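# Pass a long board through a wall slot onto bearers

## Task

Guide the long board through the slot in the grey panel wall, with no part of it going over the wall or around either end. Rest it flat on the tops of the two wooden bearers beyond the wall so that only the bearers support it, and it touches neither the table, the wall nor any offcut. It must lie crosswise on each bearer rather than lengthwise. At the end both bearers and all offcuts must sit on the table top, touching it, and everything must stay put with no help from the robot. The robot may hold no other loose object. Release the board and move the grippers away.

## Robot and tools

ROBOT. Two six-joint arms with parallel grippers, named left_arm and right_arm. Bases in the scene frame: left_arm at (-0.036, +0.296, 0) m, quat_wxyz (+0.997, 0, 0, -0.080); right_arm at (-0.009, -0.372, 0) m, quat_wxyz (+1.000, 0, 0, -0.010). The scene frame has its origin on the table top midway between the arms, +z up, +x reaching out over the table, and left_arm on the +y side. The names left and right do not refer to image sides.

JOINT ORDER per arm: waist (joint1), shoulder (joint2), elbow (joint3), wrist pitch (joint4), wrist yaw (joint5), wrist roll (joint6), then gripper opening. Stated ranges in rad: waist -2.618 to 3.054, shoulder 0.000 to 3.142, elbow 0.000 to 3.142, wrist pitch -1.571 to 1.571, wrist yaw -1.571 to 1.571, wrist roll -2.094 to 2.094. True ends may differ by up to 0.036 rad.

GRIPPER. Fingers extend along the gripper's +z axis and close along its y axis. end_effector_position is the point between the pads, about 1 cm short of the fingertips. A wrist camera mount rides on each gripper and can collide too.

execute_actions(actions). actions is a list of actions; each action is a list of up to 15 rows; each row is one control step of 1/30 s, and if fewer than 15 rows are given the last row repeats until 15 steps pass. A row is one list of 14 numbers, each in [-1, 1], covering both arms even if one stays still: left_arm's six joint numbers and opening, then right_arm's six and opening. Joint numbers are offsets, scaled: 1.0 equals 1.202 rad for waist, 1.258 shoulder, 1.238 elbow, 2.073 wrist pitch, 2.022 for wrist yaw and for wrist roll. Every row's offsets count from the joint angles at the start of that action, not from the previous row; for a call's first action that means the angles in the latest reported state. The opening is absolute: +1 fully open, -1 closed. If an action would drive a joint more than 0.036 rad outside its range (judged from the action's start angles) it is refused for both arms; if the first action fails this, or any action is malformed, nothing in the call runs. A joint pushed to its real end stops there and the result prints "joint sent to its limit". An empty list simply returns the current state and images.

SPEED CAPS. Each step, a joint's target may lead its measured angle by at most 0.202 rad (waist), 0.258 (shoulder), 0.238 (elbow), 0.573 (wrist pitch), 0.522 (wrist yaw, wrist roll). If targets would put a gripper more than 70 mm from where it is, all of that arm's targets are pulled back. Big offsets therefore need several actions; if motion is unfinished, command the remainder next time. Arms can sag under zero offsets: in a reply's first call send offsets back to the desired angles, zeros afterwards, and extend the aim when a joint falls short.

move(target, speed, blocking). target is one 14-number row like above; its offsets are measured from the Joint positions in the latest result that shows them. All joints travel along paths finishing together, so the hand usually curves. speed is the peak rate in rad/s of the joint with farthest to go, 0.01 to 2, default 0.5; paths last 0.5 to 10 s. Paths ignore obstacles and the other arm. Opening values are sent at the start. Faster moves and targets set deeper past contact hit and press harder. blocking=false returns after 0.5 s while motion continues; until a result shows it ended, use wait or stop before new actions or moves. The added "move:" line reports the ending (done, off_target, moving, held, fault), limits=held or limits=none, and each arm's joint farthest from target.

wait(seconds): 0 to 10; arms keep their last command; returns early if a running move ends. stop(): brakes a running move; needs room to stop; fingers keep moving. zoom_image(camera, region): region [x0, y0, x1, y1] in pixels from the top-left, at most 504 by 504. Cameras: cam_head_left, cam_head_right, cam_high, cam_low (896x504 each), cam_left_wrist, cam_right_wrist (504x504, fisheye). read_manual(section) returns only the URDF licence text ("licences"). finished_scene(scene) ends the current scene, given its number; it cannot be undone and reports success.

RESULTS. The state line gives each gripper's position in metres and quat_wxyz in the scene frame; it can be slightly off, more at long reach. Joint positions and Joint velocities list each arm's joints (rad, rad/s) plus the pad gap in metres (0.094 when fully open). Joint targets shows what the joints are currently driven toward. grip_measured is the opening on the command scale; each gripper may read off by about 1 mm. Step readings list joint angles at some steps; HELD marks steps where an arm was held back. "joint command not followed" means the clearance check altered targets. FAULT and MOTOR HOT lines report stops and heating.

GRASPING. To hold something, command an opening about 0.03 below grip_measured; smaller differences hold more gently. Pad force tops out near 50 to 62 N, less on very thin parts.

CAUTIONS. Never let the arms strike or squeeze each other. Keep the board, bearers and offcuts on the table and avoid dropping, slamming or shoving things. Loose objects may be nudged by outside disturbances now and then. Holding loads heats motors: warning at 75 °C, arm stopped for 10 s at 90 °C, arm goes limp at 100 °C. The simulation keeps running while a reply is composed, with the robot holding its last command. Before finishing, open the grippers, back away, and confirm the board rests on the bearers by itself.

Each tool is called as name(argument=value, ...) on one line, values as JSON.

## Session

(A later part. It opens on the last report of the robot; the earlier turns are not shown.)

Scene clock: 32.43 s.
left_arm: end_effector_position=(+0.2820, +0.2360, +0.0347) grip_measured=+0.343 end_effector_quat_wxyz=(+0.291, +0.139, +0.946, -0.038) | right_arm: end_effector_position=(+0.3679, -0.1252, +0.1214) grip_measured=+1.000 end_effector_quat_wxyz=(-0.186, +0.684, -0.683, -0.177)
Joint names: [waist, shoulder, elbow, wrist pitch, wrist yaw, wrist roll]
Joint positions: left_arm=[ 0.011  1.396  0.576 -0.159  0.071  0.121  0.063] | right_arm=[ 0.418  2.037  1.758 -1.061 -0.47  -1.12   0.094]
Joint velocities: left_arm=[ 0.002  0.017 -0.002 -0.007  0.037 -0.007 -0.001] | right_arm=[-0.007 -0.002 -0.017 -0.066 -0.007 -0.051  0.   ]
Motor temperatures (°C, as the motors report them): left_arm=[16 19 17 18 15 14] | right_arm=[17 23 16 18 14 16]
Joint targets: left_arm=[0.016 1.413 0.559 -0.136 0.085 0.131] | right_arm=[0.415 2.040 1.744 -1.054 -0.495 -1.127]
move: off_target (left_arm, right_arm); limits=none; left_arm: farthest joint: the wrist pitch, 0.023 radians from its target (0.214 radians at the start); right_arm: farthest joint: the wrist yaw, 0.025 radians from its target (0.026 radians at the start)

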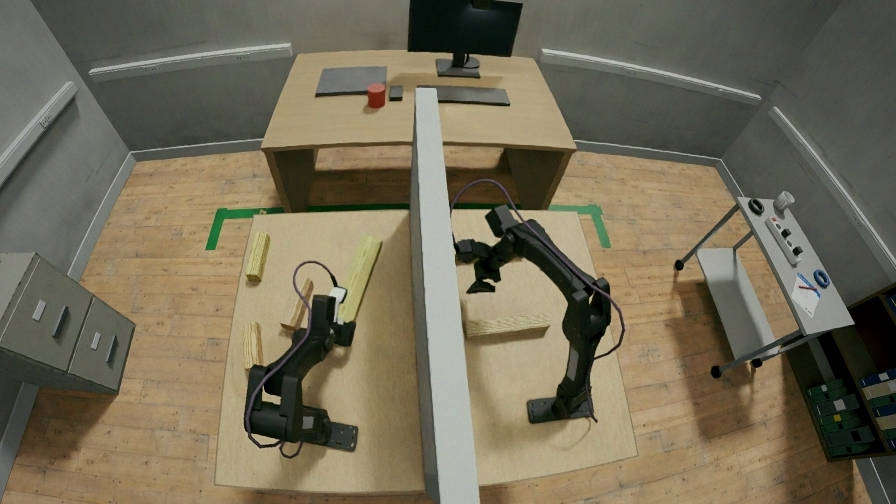

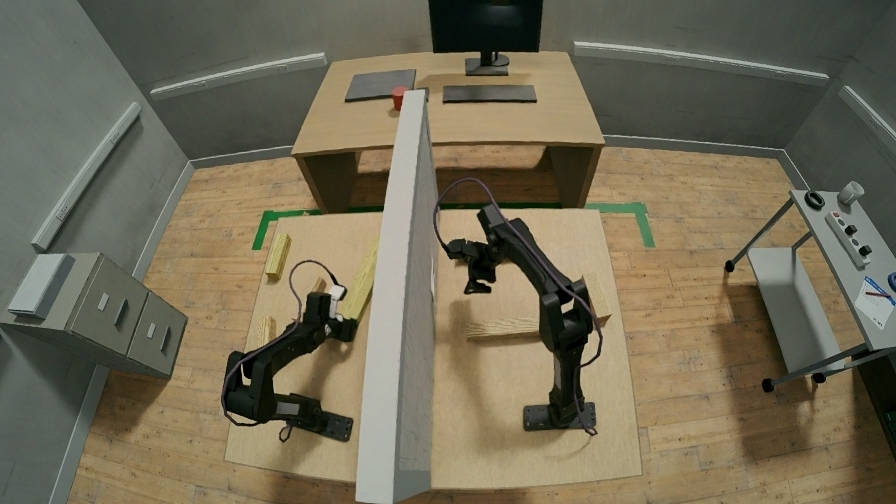

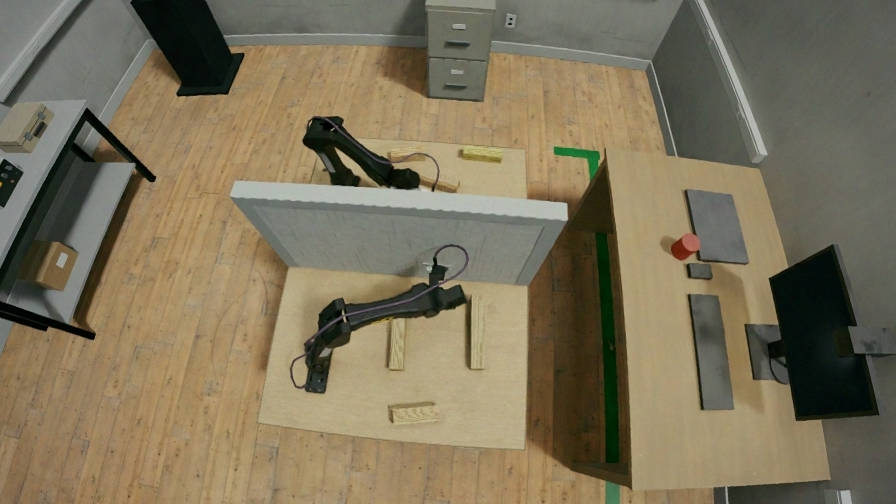

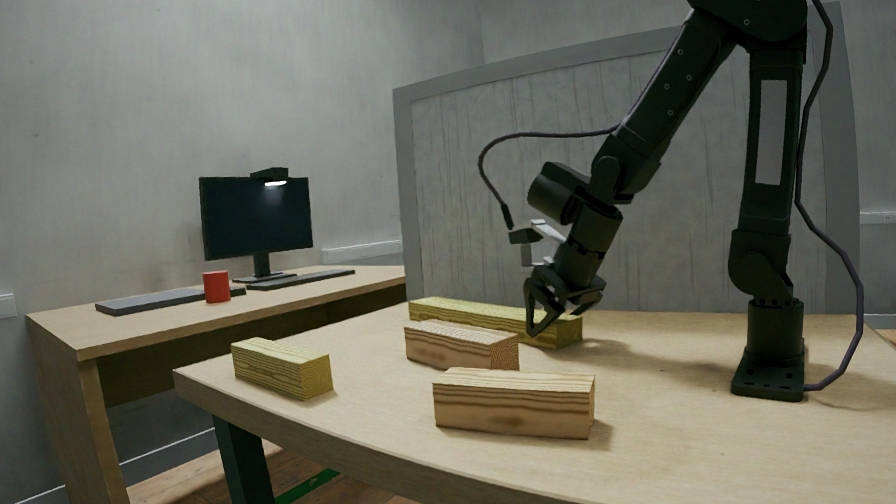

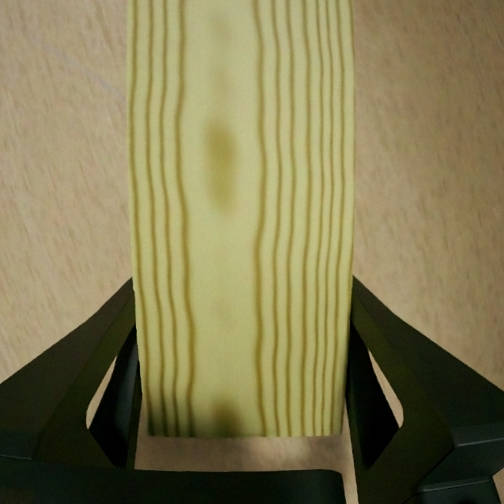

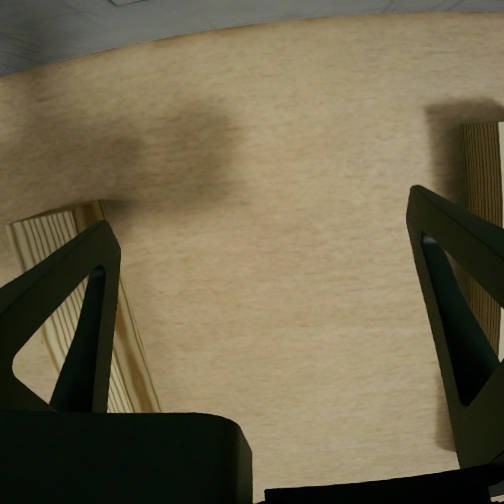

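execute_actions(actions=[[[0,0.005,0.020,0.004,0,0,1,-0.0025,0.0024,-0.0113,0.0039,-0.0124,-0.0035,1],[0,0.005,0.035,0.004,0,0,1,-0.0025,0.0024,-0.0113,0.0039,-0.0124,-0.0035,1],[-0.0068,0.0120,0.0451,0.0047,-0.0054,-0.0031,1,-0.0025,0.0024,-0.0113,0.0039,-0.0124,-0.0035,1],[-0.0071,0.0148,0.0473,0.0059,-0.0054,-0.0033,1,-0.0025,0.0024,-0.0113,0.0039,-0.0124,-0.0035,1],[-0.0077,0.0194,0.0509,0.0078,-0.0055,-0.0036,1,-0.0025,0.0024,-0.0113,0.0039,-0.0124,-0.0035,1],[-0.0084,0.0258,0.0558,0.0104,-0.0056,-0.0041,1,-0.0025,0.0024,-0.0113,0.0039,-0.0124,-0.0035,1],[-0.0093,0.0339,0.0621,0.0138,-0.0057,-0.0047,1,-0.0025,0.0024,-0.0113,0.0039,-0.0124,-0.0035,1],[-0.0104,0.0435,0.0696,0.0178,-0.0058,-0.0054,1,-0.0025,0.0024,-0.0113,0.0039,-0.0124,-0.0035,1],[-0.0117,0.0546,0.0782,0.0225,-0.0059,-0.0063,1,-0.0025,0.0024,-0.0113,0.0039,-0.0124,-0.0035,1],[-0.0131,0.0671,0.0879,0.0276,-0.0061,-0.0072,1,-0.0025,0.0024,-0.0113,0.0039,-0.0124,-0.0035,1],[-0.0147,0.0807,0.0984,0.0333,-0.0062,-0.0082,1,-0.0025,0.0024,-0.0113,0.0039,-0.0124,-0.0035,1],[-0.0164,0.0953,0.1098,0.0394,-0.0064,-0.0093,1,-0.0025,0.0024,-0.0113,0.0039,-0.0124,-0.0035,1],[-0.0181,0.1107,0.1217,0.0458,-0.0066,-0.0105,1,-0.0025,0.0024,-0.0113,0.0039,-0.0124,-0.0035,1],[-0.0200,0.1267,0.1342,0.0525,-0.0068,-0.0117,1,-0.0025,0.0024,-0.0113,0.0039,-0.0124,-0.0035,1],[-0.0218,0.1431,0.1469,0.0594,-0.0070,-0.0129,1,-0.0025,0.0024,-0.0113,0.0039,-0.0124,-0.0035,1]],[[-0.0115,0.0527,0.0565,0.0217,-0.0059,-0.0061,1,-0.0025,0.0024,-0.0113,0.0039,-0.0124,-0.0035,1],[-0.0134,0.0694,0.0695,0.0286,-0.0061,-0.0074,1,-0.0025,0.0024,-0.0113,0.0039,-0.0124,-0.0035,1],[-0.0153,0.0858,0.0822,0.0355,-0.0063,-0.0086,1,-0.0025,0.0024,-0.0113,0.0039,-0.0124,-0.0035,1],[-0.0171,0.1018,0.0946,0.0421,-0.0065,-0.0098,1,-0.0025,0.0024,-0.0113,0.0039,-0.0124,-0.0035,1],[-0.0189,0.1172,0.1066,0.0486,-0.0067,-0.0110,1,-0.0025,0.0024,-0.0113,0.0039,-0.0124,-0.0035,1],[-0.0205,0.1318,0.1179,0.0546,-0.0069,-0.0121,1,-0.0025,0.0024,-0.0113,0.0039,-0.0124,-0.0035,1],[-0.0221,0.1454,0.1285,0.0603,-0.0070,-0.0131,1,-0.0025,0.0024,-0.0113,0.0039,-0.0124,-0.0035,1],[-0.0235,0.1579,0.1382,0.0655,-0.0072,-0.0141,1,-0.0025,0.0024,-0.0113,0.0039,-0.0124,-0.0035,1],[-0.0248,0.1690,0.1468,0.0701,-0.0073,-0.0149,1,-0.0025,0.0024,-0.0113,0.0039,-0.0124,-0.0035,1],[-0.0259,0.1787,0.1543,0.0742,-0.0074,-0.0156,1,-0.0025,0.0024,-0.0113,0.0039,-0.0124,-0.0035,1],[-0.0268,0.1867,0.1605,0.0775,-0.0075,-0.0162,1,-0.0025,0.0024,-0.0113,0.0039,-0.0124,-0.0035,1],[-0.0276,0.1931,0.1655,0.0802,-0.0076,-0.0167,1,-0.0025,0.0024,-0.0113,0.0039,-0.0124,-0.0035,1],[-0.0281,0.1977,0.1691,0.0821,-0.0077,-0.0171,1,-0.0025,0.0024,-0.0113,0.0039,-0.0124,-0.0035,1],[-0.0284,0.2005,0.1713,0.0833,-0.0077,-0.0173,1,-0.0025,0.0024,-0.0113,0.0039,-0.0124,-0.0035,1],[-0.0285,0.2014,0.1720,0.0837,-0.0077,-0.0173,1,-0.0025,0.0024,-0.0113,0.0039,-0.0124,-0.0035,1]]])

wait(seconds=0.3)

Scene clock: 37.83 s.
left_arm: end_effector_position=(+0.3934, +0.2038, +0.0428) grip_measured=+1.000 end_effector_quat_wxyz=(+0.359, +0.137, +0.922, -0.047) | right_arm: end_effector_position=(+0.3680, -0.1252, +0.1214) grip_measured=+1.000 end_effector_quat_wxyz=(-0.186, +0.684, -0.683, -0.177)
Joint names: [waist, shoulder, elbow, wrist pitch, wrist yaw, wrist roll]
Joint positions: left_arm=[-0.028  1.763  0.878  0.052  0.061  0.083  0.094] | right_arm=[ 0.418  2.037  1.758 -1.061 -0.47  -1.12   0.094]
Joint velocities: left_arm=[-0.007  0.12   0.076  0.168 -0.007 -0.037  0.   ] | right_arm=[ 0.007  0.007  0.012  0.051 -0.037 -0.022  0.   ]
Motor temperatures (°C, as the motors report them): left_arm=[16 19 17 19 15 14] | right_arm=[17 24 16 18 14 16]
Joint targets: left_arm=[-0.037 1.781 0.914 0.080 0.051 0.073] | right_arm=[0.415 2.040 1.744 -1.053 -0.495 -1.127]
Step readings (joint positions; steps 1 to 15: 1st action; 16 to 30: 2nd action):
0: left_arm=[0.011 1.396 0.576 -0.159 0.071 0.121] | right_arm=[0.418 2.037 1.758 -1.061 -0.470 -1.120]
1: left_arm=[0.011 1.396 0.576 -0.159 0.071 0.121] | right_arm=[0.418 2.037 1.758 -1.061 -0.470 -1.120]
2: left_arm=[0.011 1.396 0.576 -0.159 0.071 0.121] | right_arm=[0.418 2.037 1.758 -1.061 -0.470 -1.120]
4: left_arm=[0.011 1.397 0.584 -0.160 0.071 0.120] | right_arm=[0.418 2.037 1.758 -1.061 -0.470 -1.120]
8: left_arm=[0.011 1.415 0.617 -0.150 0.069 0.118] | right_arm=[0.418 2.037 1.758 -1.061 -0.470 -1.120]
15: left_arm=[-0.003 1.527 0.701 -0.093 0.067 0.108] | right_arm=[0.418 2.037 1.758 -1.061 -0.470 -1.120]
16: left_arm=[-0.005 1.548 0.716 -0.085 0.066 0.107] | right_arm=[0.418 2.037 1.758 -1.061 -0.470 -1.120]
17: left_arm=[-0.007 1.567 0.731 -0.077 0.066 0.105] | right_arm=[0.418 2.037 1.758 -1.061 -0.470 -1.120]
19: left_arm=[-0.011 1.607 0.762 -0.057 0.065 0.102] | right_arm=[0.418 2.037 1.758 -1.061 -0.470 -1.120]
23: left_arm=[-0.019 1.685 0.820 -0.012 0.062 0.093] | right_arm=[0.418 2.037 1.758 -1.061 -0.470 -1.120]
30: Joint positions above

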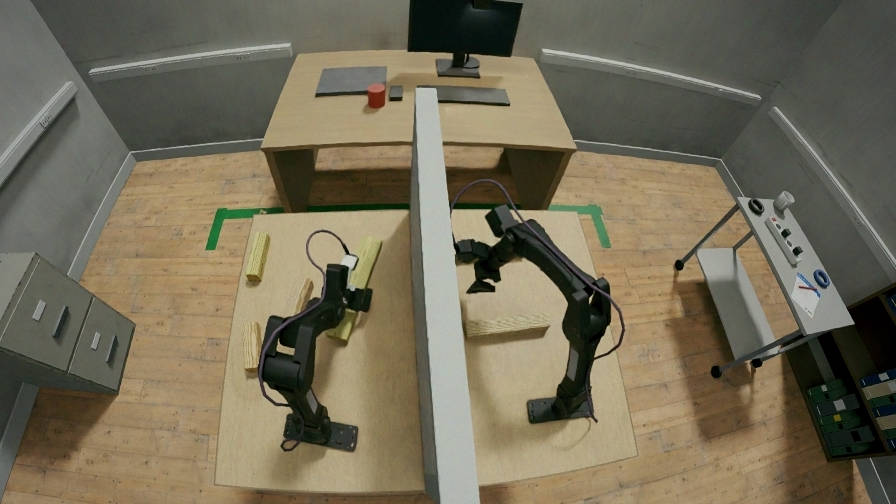

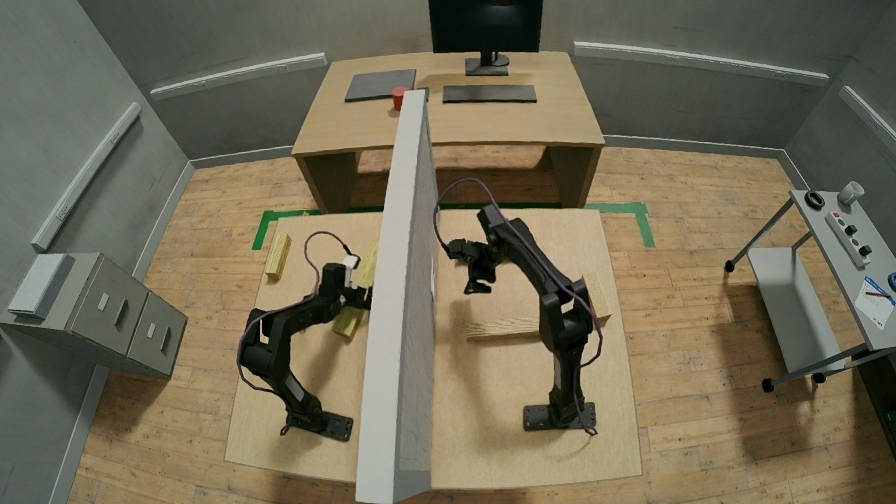

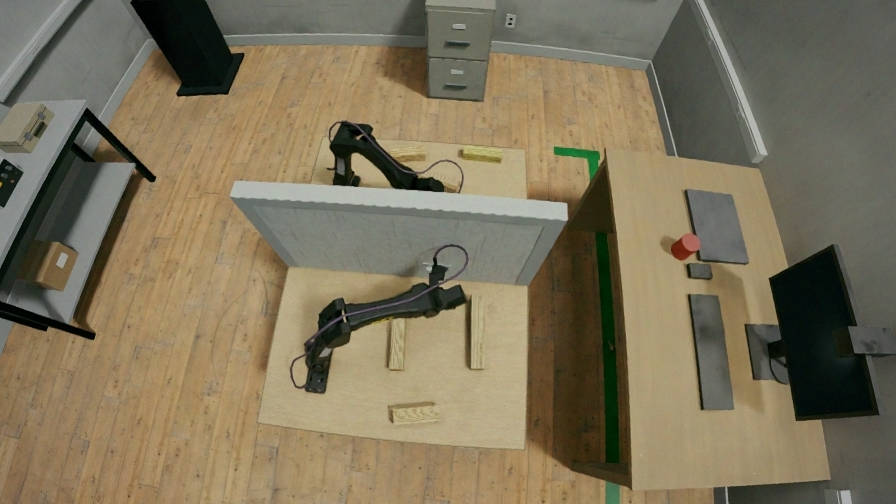

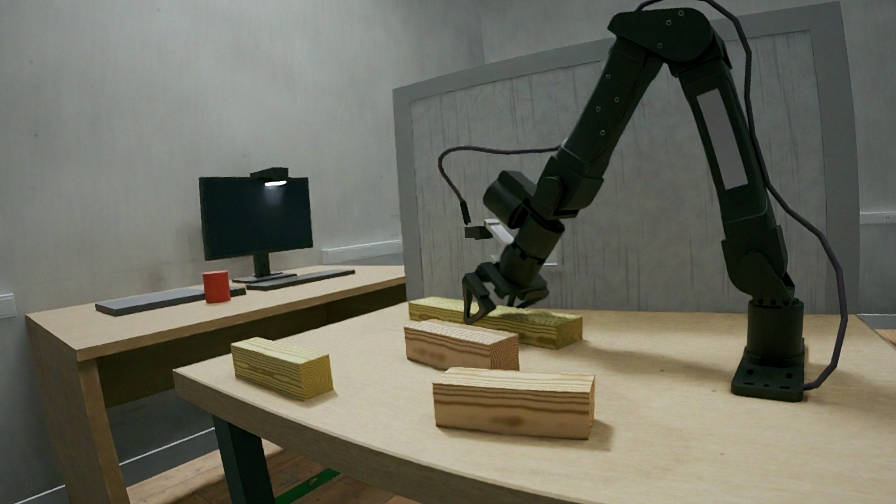

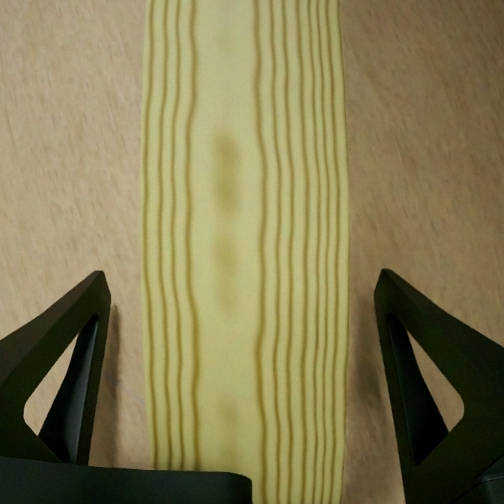

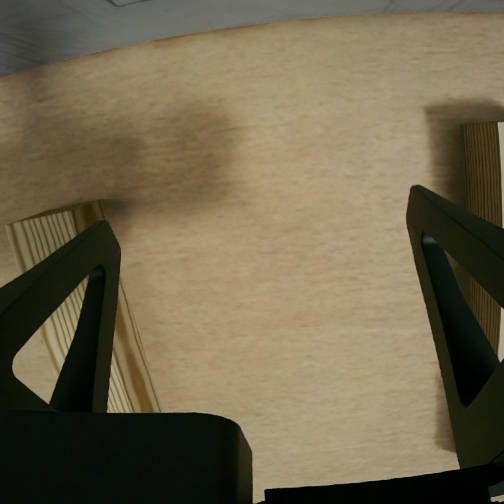

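Scene clock: 38.13 s.
left_arm: end_effector_position=(+0.3972, +0.2030, +0.0452) grip_measured=+1.000 end_effector_quat_wxyz=(+0.367, +0.135, +0.919, -0.048) | right_arm: end_effector_position=(+0.3680, -0.1252, +0.1214) grip_measured=+1.000 end_effector_quat_wxyz=(-0.186, +0.684, -0.683, -0.177)
Joint names: [waist, shoulder, elbow, wrist pitch, wrist yaw, wrist roll]
Joint positions: left_arm=[-0.029  1.767  0.881  0.07   0.06   0.079  0.094] | right_arm=[ 0.418  2.037  1.758 -1.061 -0.47  -1.12   0.094]
Joint velocities: left_arm=[ 0.007  0.002  0.002 -0.037 -0.007  0.022  0.   ] | right_arm=[-0.007 -0.002 -0.002  0.007 -0.007  0.037  0.   ]
Motor temperatures (°C, as the motors report them): left_arm=[16 19 17 19 15 14] | right_arm=[17 24 16 18 14 16]
Joint targets: left_arm=[-0.037 1.781 0.914 0.080 0.051 0.073] | right_arm=[0.415 2.040 1.744 -1.053 -0.495 -1.127]
wait: 0.30 s; no rest

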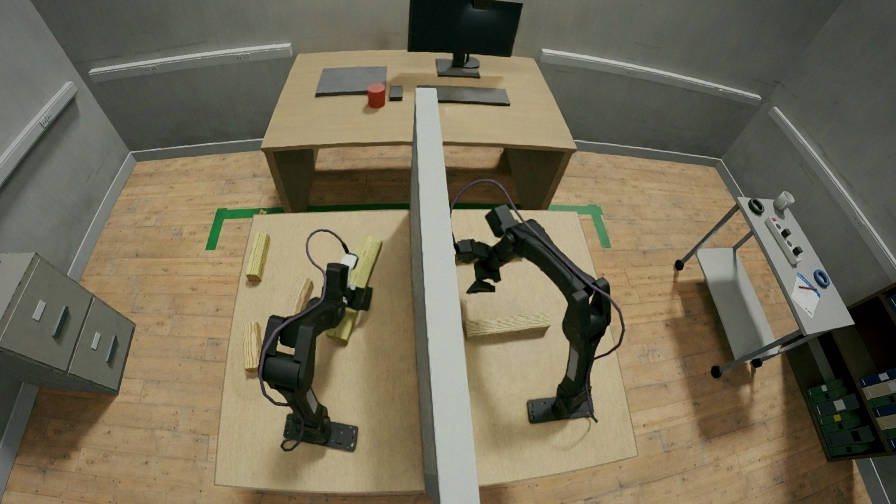

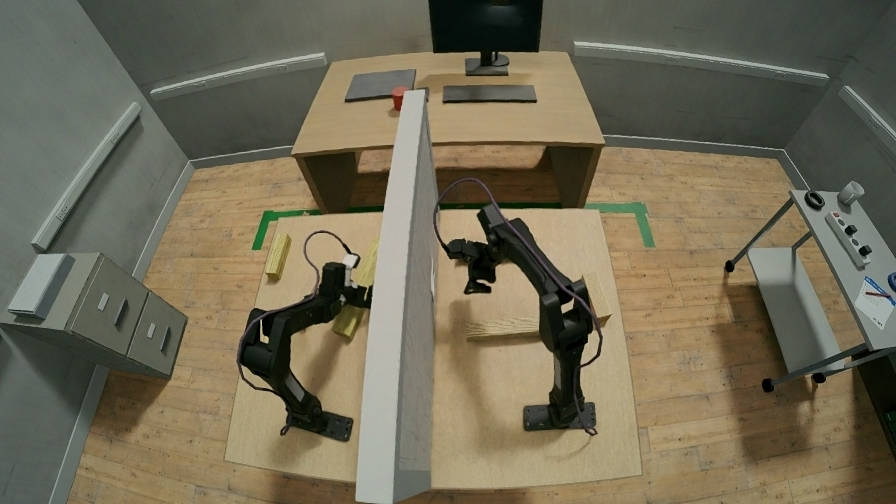

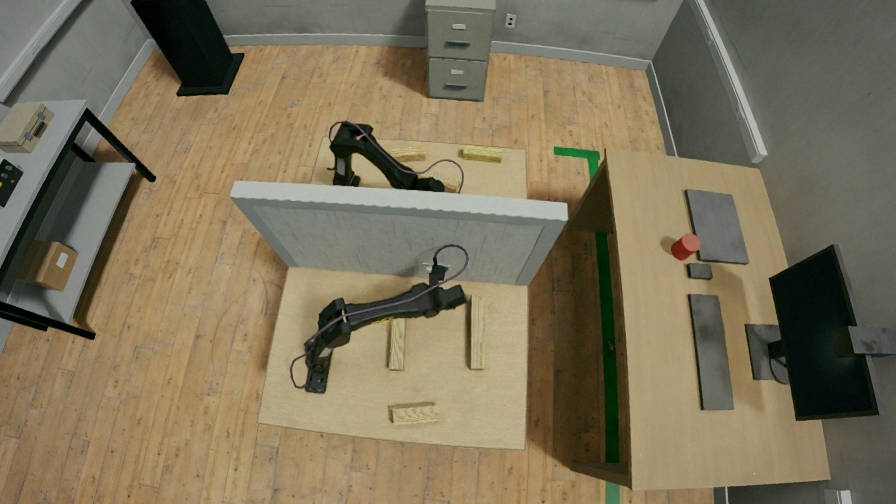

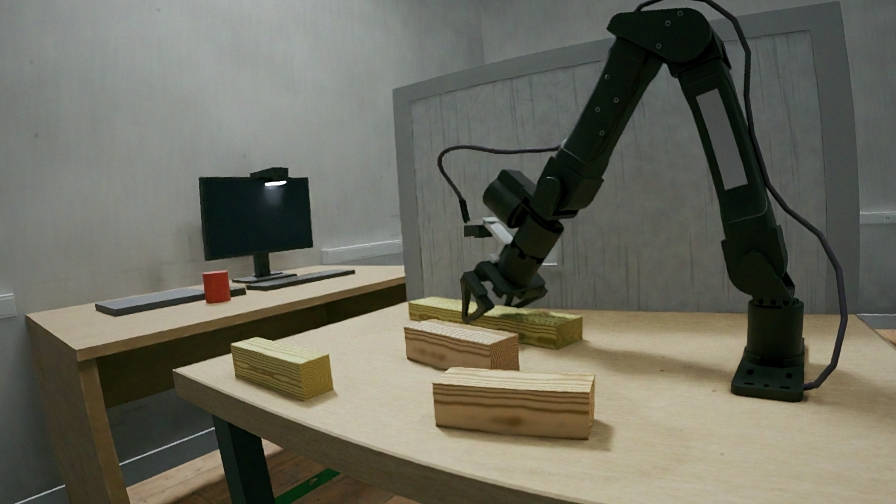

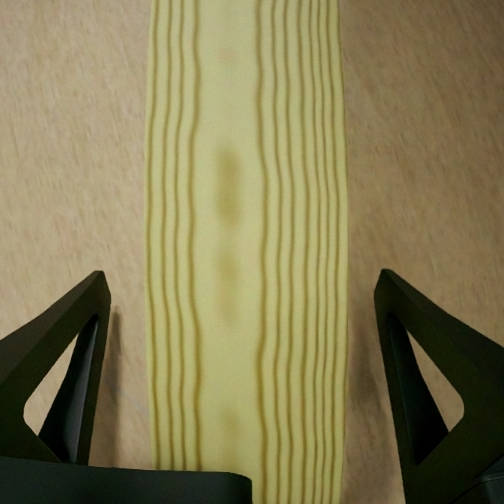

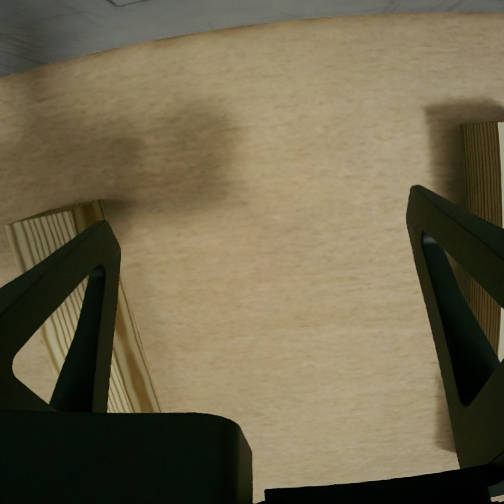

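zoom_image(camera="cam_low", region=[390, 200, 610, 360])

zoom_image(camera="cam_head_left", region=[290, 220, 410, 360])

Region (390, 200, 610, 360) of cam_low's 896x504 image, scaled by 2.291, with more detail than that image has; it fills the top 367 rows of this view, and the rest is white.

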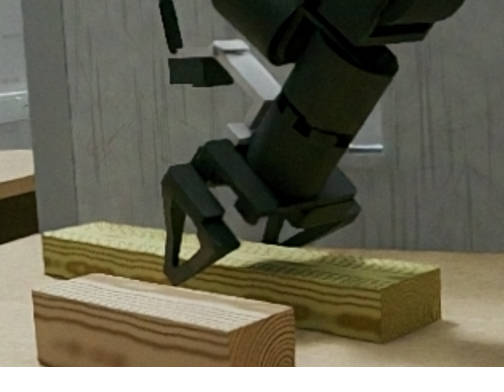

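Region (290, 220, 410, 360) of cam_head_left's 896x504 image, scaled by 3.600, with more detail than that image has; it fills the left 432 columns of this view, and the rest is white.

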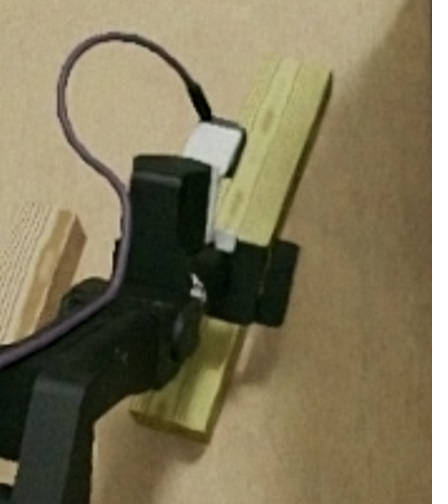

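execute_actions(actions=[[[-0.0067,0.036,0.0267,0.0140,-0.0045,-0.003,1,-0.0025,0.0024,-0.0113,0.0039,-0.0124,-0.0035,1],[-0.0067,0.036,0.0267,0.0140,-0.0045,-0.003,1,-0.0025,0.0024,-0.0113,0.0039,-0.0124,-0.0035,1],[-0.0067,0.032,0.0267,0.0140,-0.0045,-0.003,1,-0.0025,0.0024,-0.0113,0.0039,-0.0124,-0.0035,1],[-0.0067,0.0286,0.0267,0.0140,-0.0045,-0.003,0.9,-0.0025,0.0024,-0.0113,0.0039,-0.0124,-0.0035,1],[-0.0067,0.0286,0.0267,0.0140,-0.0045,-0.003,0.8,-0.0025,0.0024,-0.0113,0.0039,-0.0124,-0.0035,1],[-0.0067,0.0286,0.0267,0.0140,-0.0045,-0.003,0.7,-0.0025,0.0024,-0.0113,0.0039,-0.0124,-0.0035,1],[-0.0067,0.0286,0.0267,0.0140,-0.0045,-0.003,0.6,-0.0025,0.0024,-0.0113,0.0039,-0.0124,-0.0035,1],[-0.0067,0.0286,0.0267,0.0140,-0.0045,-0.003,0.52,-0.0025,0.0024,-0.0113,0.0039,-0.0124,-0.0035,1],[-0.0067,0.0286,0.0267,0.0140,-0.0045,-0.003,0.45,-0.0025,0.0024,-0.0113,0.0039,-0.0124,-0.0035,1],[-0.0067,0.0286,0.0267,0.0140,-0.0045,-0.003,0.40,-0.0025,0.0024,-0.0113,0.0039,-0.0124,-0.0035,1],[-0.0067,0.0286,0.0267,0.0140,-0.0045,-0.003,0.35,-0.0025,0.0024,-0.0113,0.0039,-0.0124,-0.0035,1],[-0.0067,0.0286,0.0267,0.0140,-0.0045,-0.003,0.30,-0.0025,0.0024,-0.0113,0.0039,-0.0124,-0.0035,1],[-0.0067,0.0286,0.0267,0.0140,-0.0045,-0.003,0.2,-0.0025,0.0024,-0.0113,0.0039,-0.0124,-0.0035,1],[-0.0067,0.0286,0.0267,0.0140,-0.0045,-0.003,0.05,-0.0025,0.0024,-0.0113,0.0039,-0.0124,-0.0035,1],[-0.0067,0.0286,0.0267,0.0140,-0.0045,-0.003,0.05,-0.0025,0.0024,-0.0113,0.0039,-0.0124,-0.0035,1]]])

zoom_image(camera="cam_low", region=[390, 200, 610, 360])

Scene clock: 40.67 s.
left_arm: end_effector_position=(+0.3986, +0.2020, +0.0376) grip_measured=+0.341 end_effector_quat_wxyz=(+0.364, +0.135, +0.920, -0.049) | right_arm: end_effector_position=(+0.3681, -0.1252, +0.1214) grip_measured=+1.000 end_effector_quat_wxyz=(-0.187, +0.684, -0.682, -0.177)
Joint names: [waist, shoulder, elbow, wrist pitch, wrist yaw, wrist roll]
Joint positions: left_arm=[-0.03   1.792  0.881  0.09   0.06   0.077  0.063] | right_arm=[ 0.418  2.037  1.758 -1.061 -0.47  -1.121  0.094]
Joint velocities: left_arm=[ 0.012  0.012 -0.012  0.037 -0.022  0.037 -0.001] | right_arm=[ 0.002 -0.007  0.002  0.037 -0.007 -0.022  0.   ]
Motor temperatures (°C, as the motors report them): left_arm=[16 19 17 19 15 14] | right_arm=[17 24 16 18 14 16]
Joint targets: left_arm=[-0.037 1.802 0.914 0.100 0.051 0.073] | right_arm=[0.415 2.040 1.744 -1.053 -0.495 -1.128]
Step readings (joint positions):
0: left_arm=[-0.029 1.767 0.881 0.072 0.060 0.079] | right_arm=[0.418 2.037 1.758 -1.061 -0.470 -1.120]
1: left_arm=[-0.029 1.770 0.881 0.076 0.060 0.079] | right_arm=[0.418 2.037 1.758 -1.061 -0.470 -1.120]
2: left_arm=[-0.029 1.776 0.881 0.083 0.060 0.079] | right_arm=[0.418 2.037 1.758 -1.061 -0.470 -1.120]
4: left_arm=[-0.029 1.787 0.881 0.087 0.060 0.079] | right_arm=[0.418 2.037 1.758 -1.061 -0.470 -1.121]
8: left_arm=[-0.029 1.792 0.881 0.088 0.060 0.079] | right_arm=[0.418 2.037 1.758 -1.061 -0.470 -1.121]
15: Joint positions above

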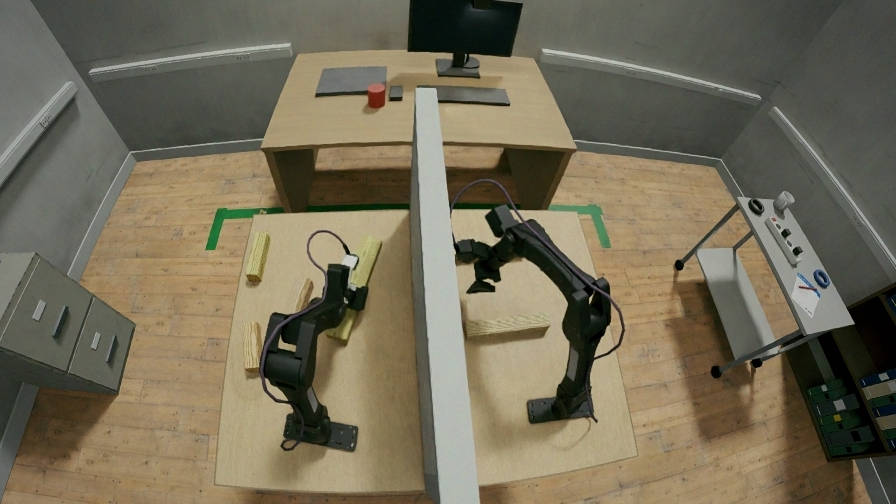

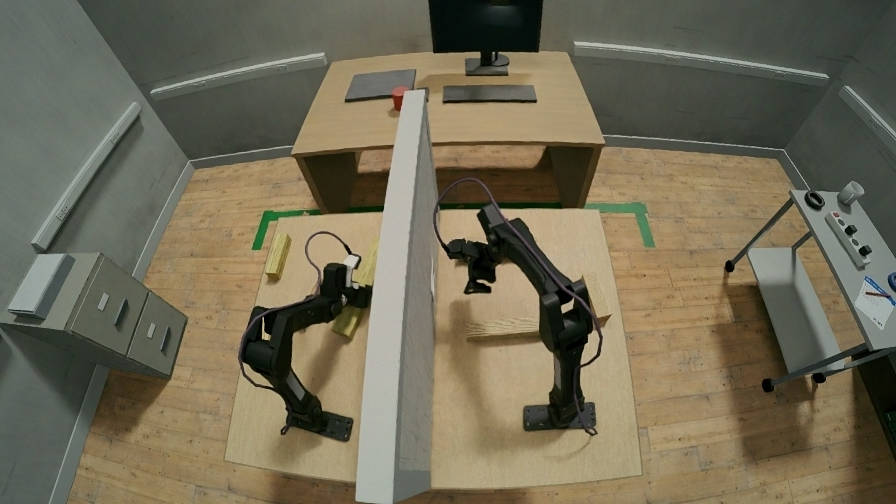

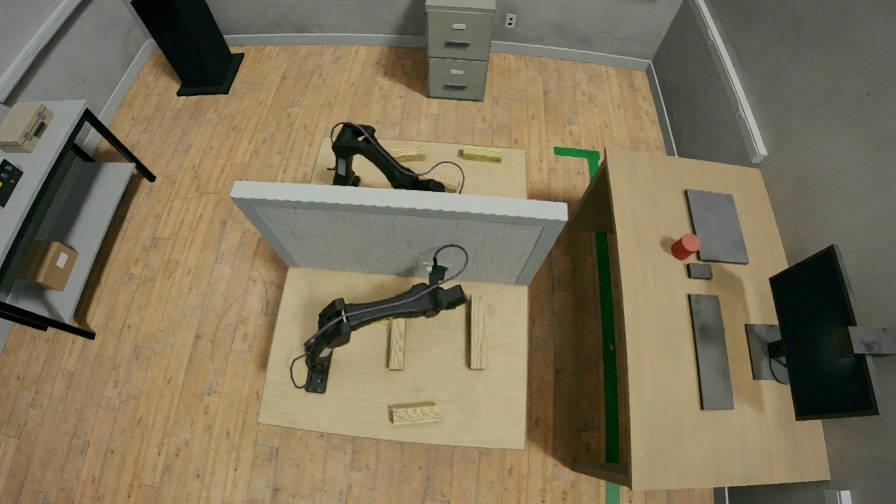

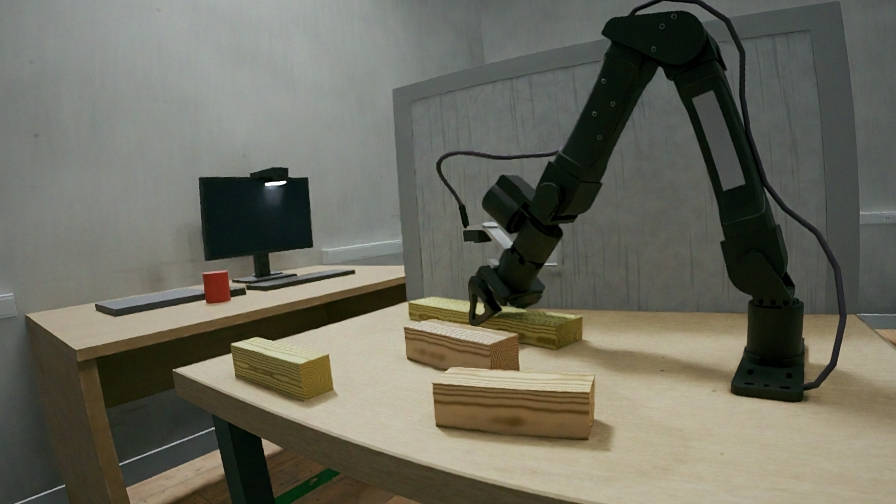

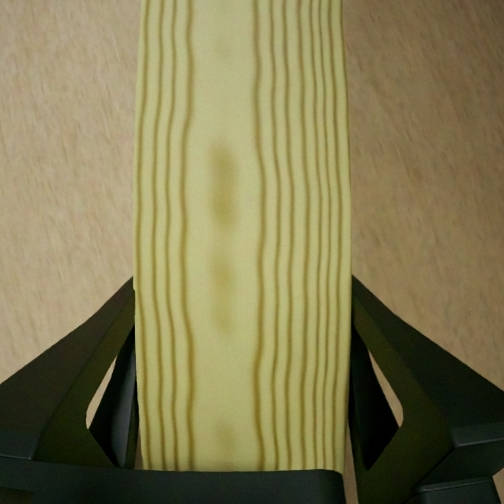

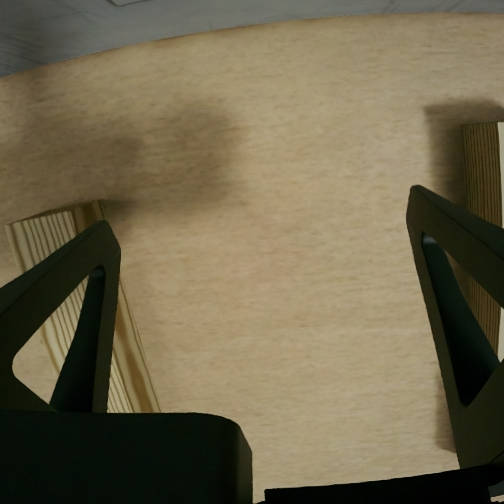

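Region (390, 200, 610, 360) of cam_low's 896x504 image, scaled by 2.291, with more detail than that image has; it fills the top 367 rows of this view, and the rest is white.

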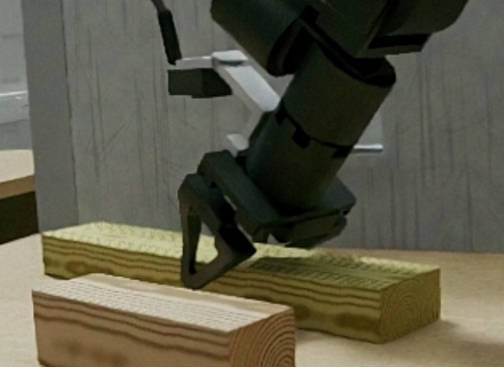

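move(target=[0.0379, -0.1161, 0.0974, -0.0633, 0.0314, 0.0331, 0.05, -0.0025, 0.0024, -0.0113, 0.0039, -0.0124, -0.0030, 1], speed=0.3)

Scene clock: 43.30 s.
left_arm: end_effector_position=(+0.3970, +0.2115, +0.0810) grip_measured=+0.341 end_effector_quat_wxyz=(+0.363, +0.154, +0.917, -0.052) | right_arm: end_effector_position=(+0.3682, -0.1252, +0.1214) grip_measured=+1.000 end_effector_quat_wxyz=(-0.187, +0.684, -0.682, -0.176)
Joint names: [waist, shoulder, elbow, wrist pitch, wrist yaw, wrist roll]
Joint positions: left_arm=[ 0.009  1.685  0.958 -0.098  0.107  0.139  0.063] | right_arm=[ 0.418  2.037  1.758 -1.06  -0.469 -1.121  0.094]
Joint velocities: left_arm=[ 0.012 -0.002 -0.017 -0.007  0.051  0.066 -0.001] | right_arm=[-0.012  0.007 -0.012  0.037 -0.007 -0.007  0.   ]
Motor temperatures (°C, as the motors report them): left_arm=[16 19 18 19 15 14] | right_arm=[17 24 16 18 14 16]
Joint targets: left_arm=[0.015 1.646 1.002 -0.041 0.124 0.144] | right_arm=[0.415 2.040 1.744 -1.052 -0.495 -1.127]
move: off_target (left_arm, right_arm); limits=none; left_arm: farthest joint: the wrist pitch, 0.057 radians from its target (0.131 radians at the start); right_arm: farthest joint: the wrist yaw, 0.026 radians from its target (0.025 radians at the start)

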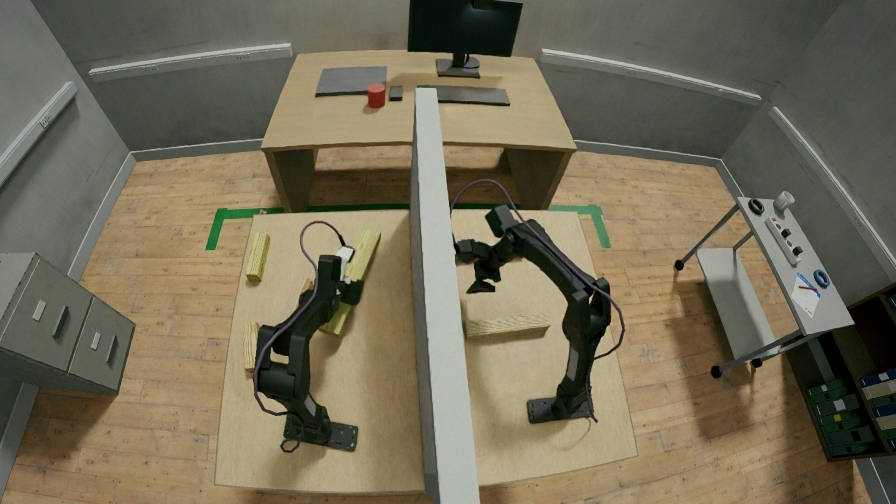

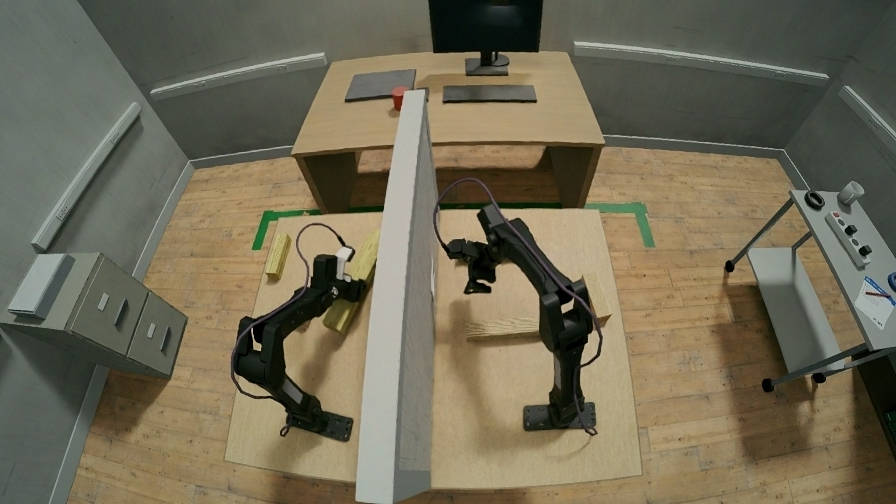

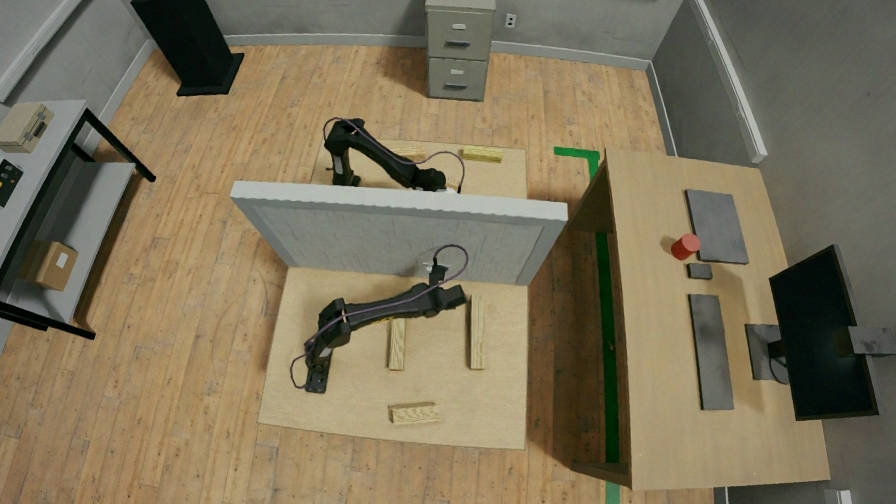

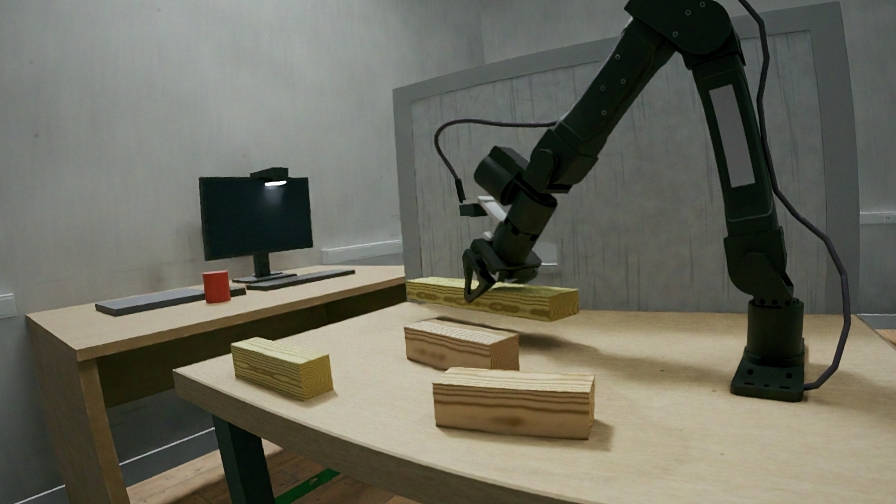

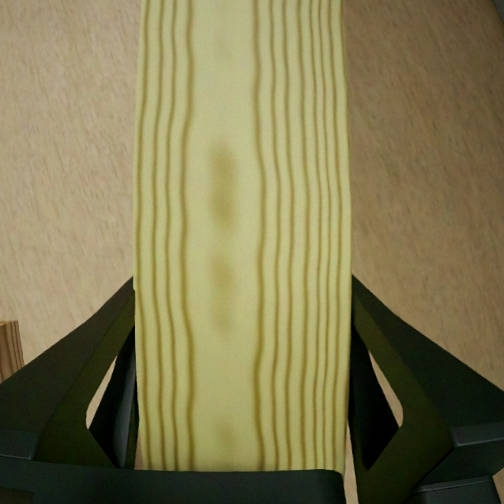

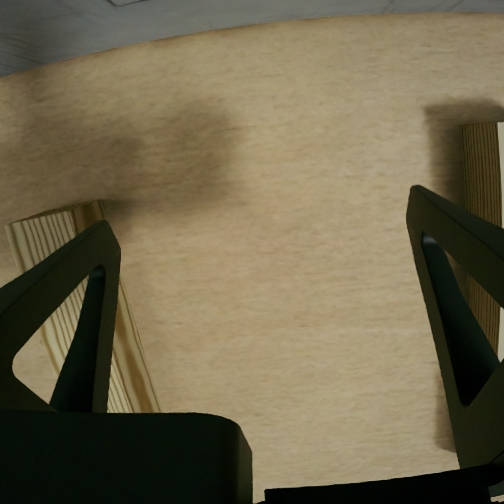

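zoom_image(camera="cam_low", region=[395, 230, 595, 330])

Region (395, 230, 595, 330) of cam_low's 896x504 image, scaled by 2.520, with more detail than that image has.

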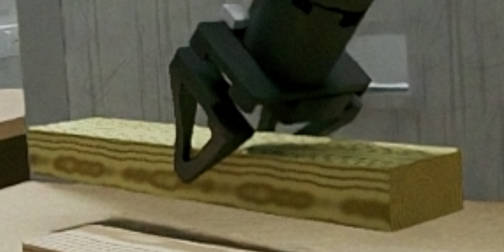

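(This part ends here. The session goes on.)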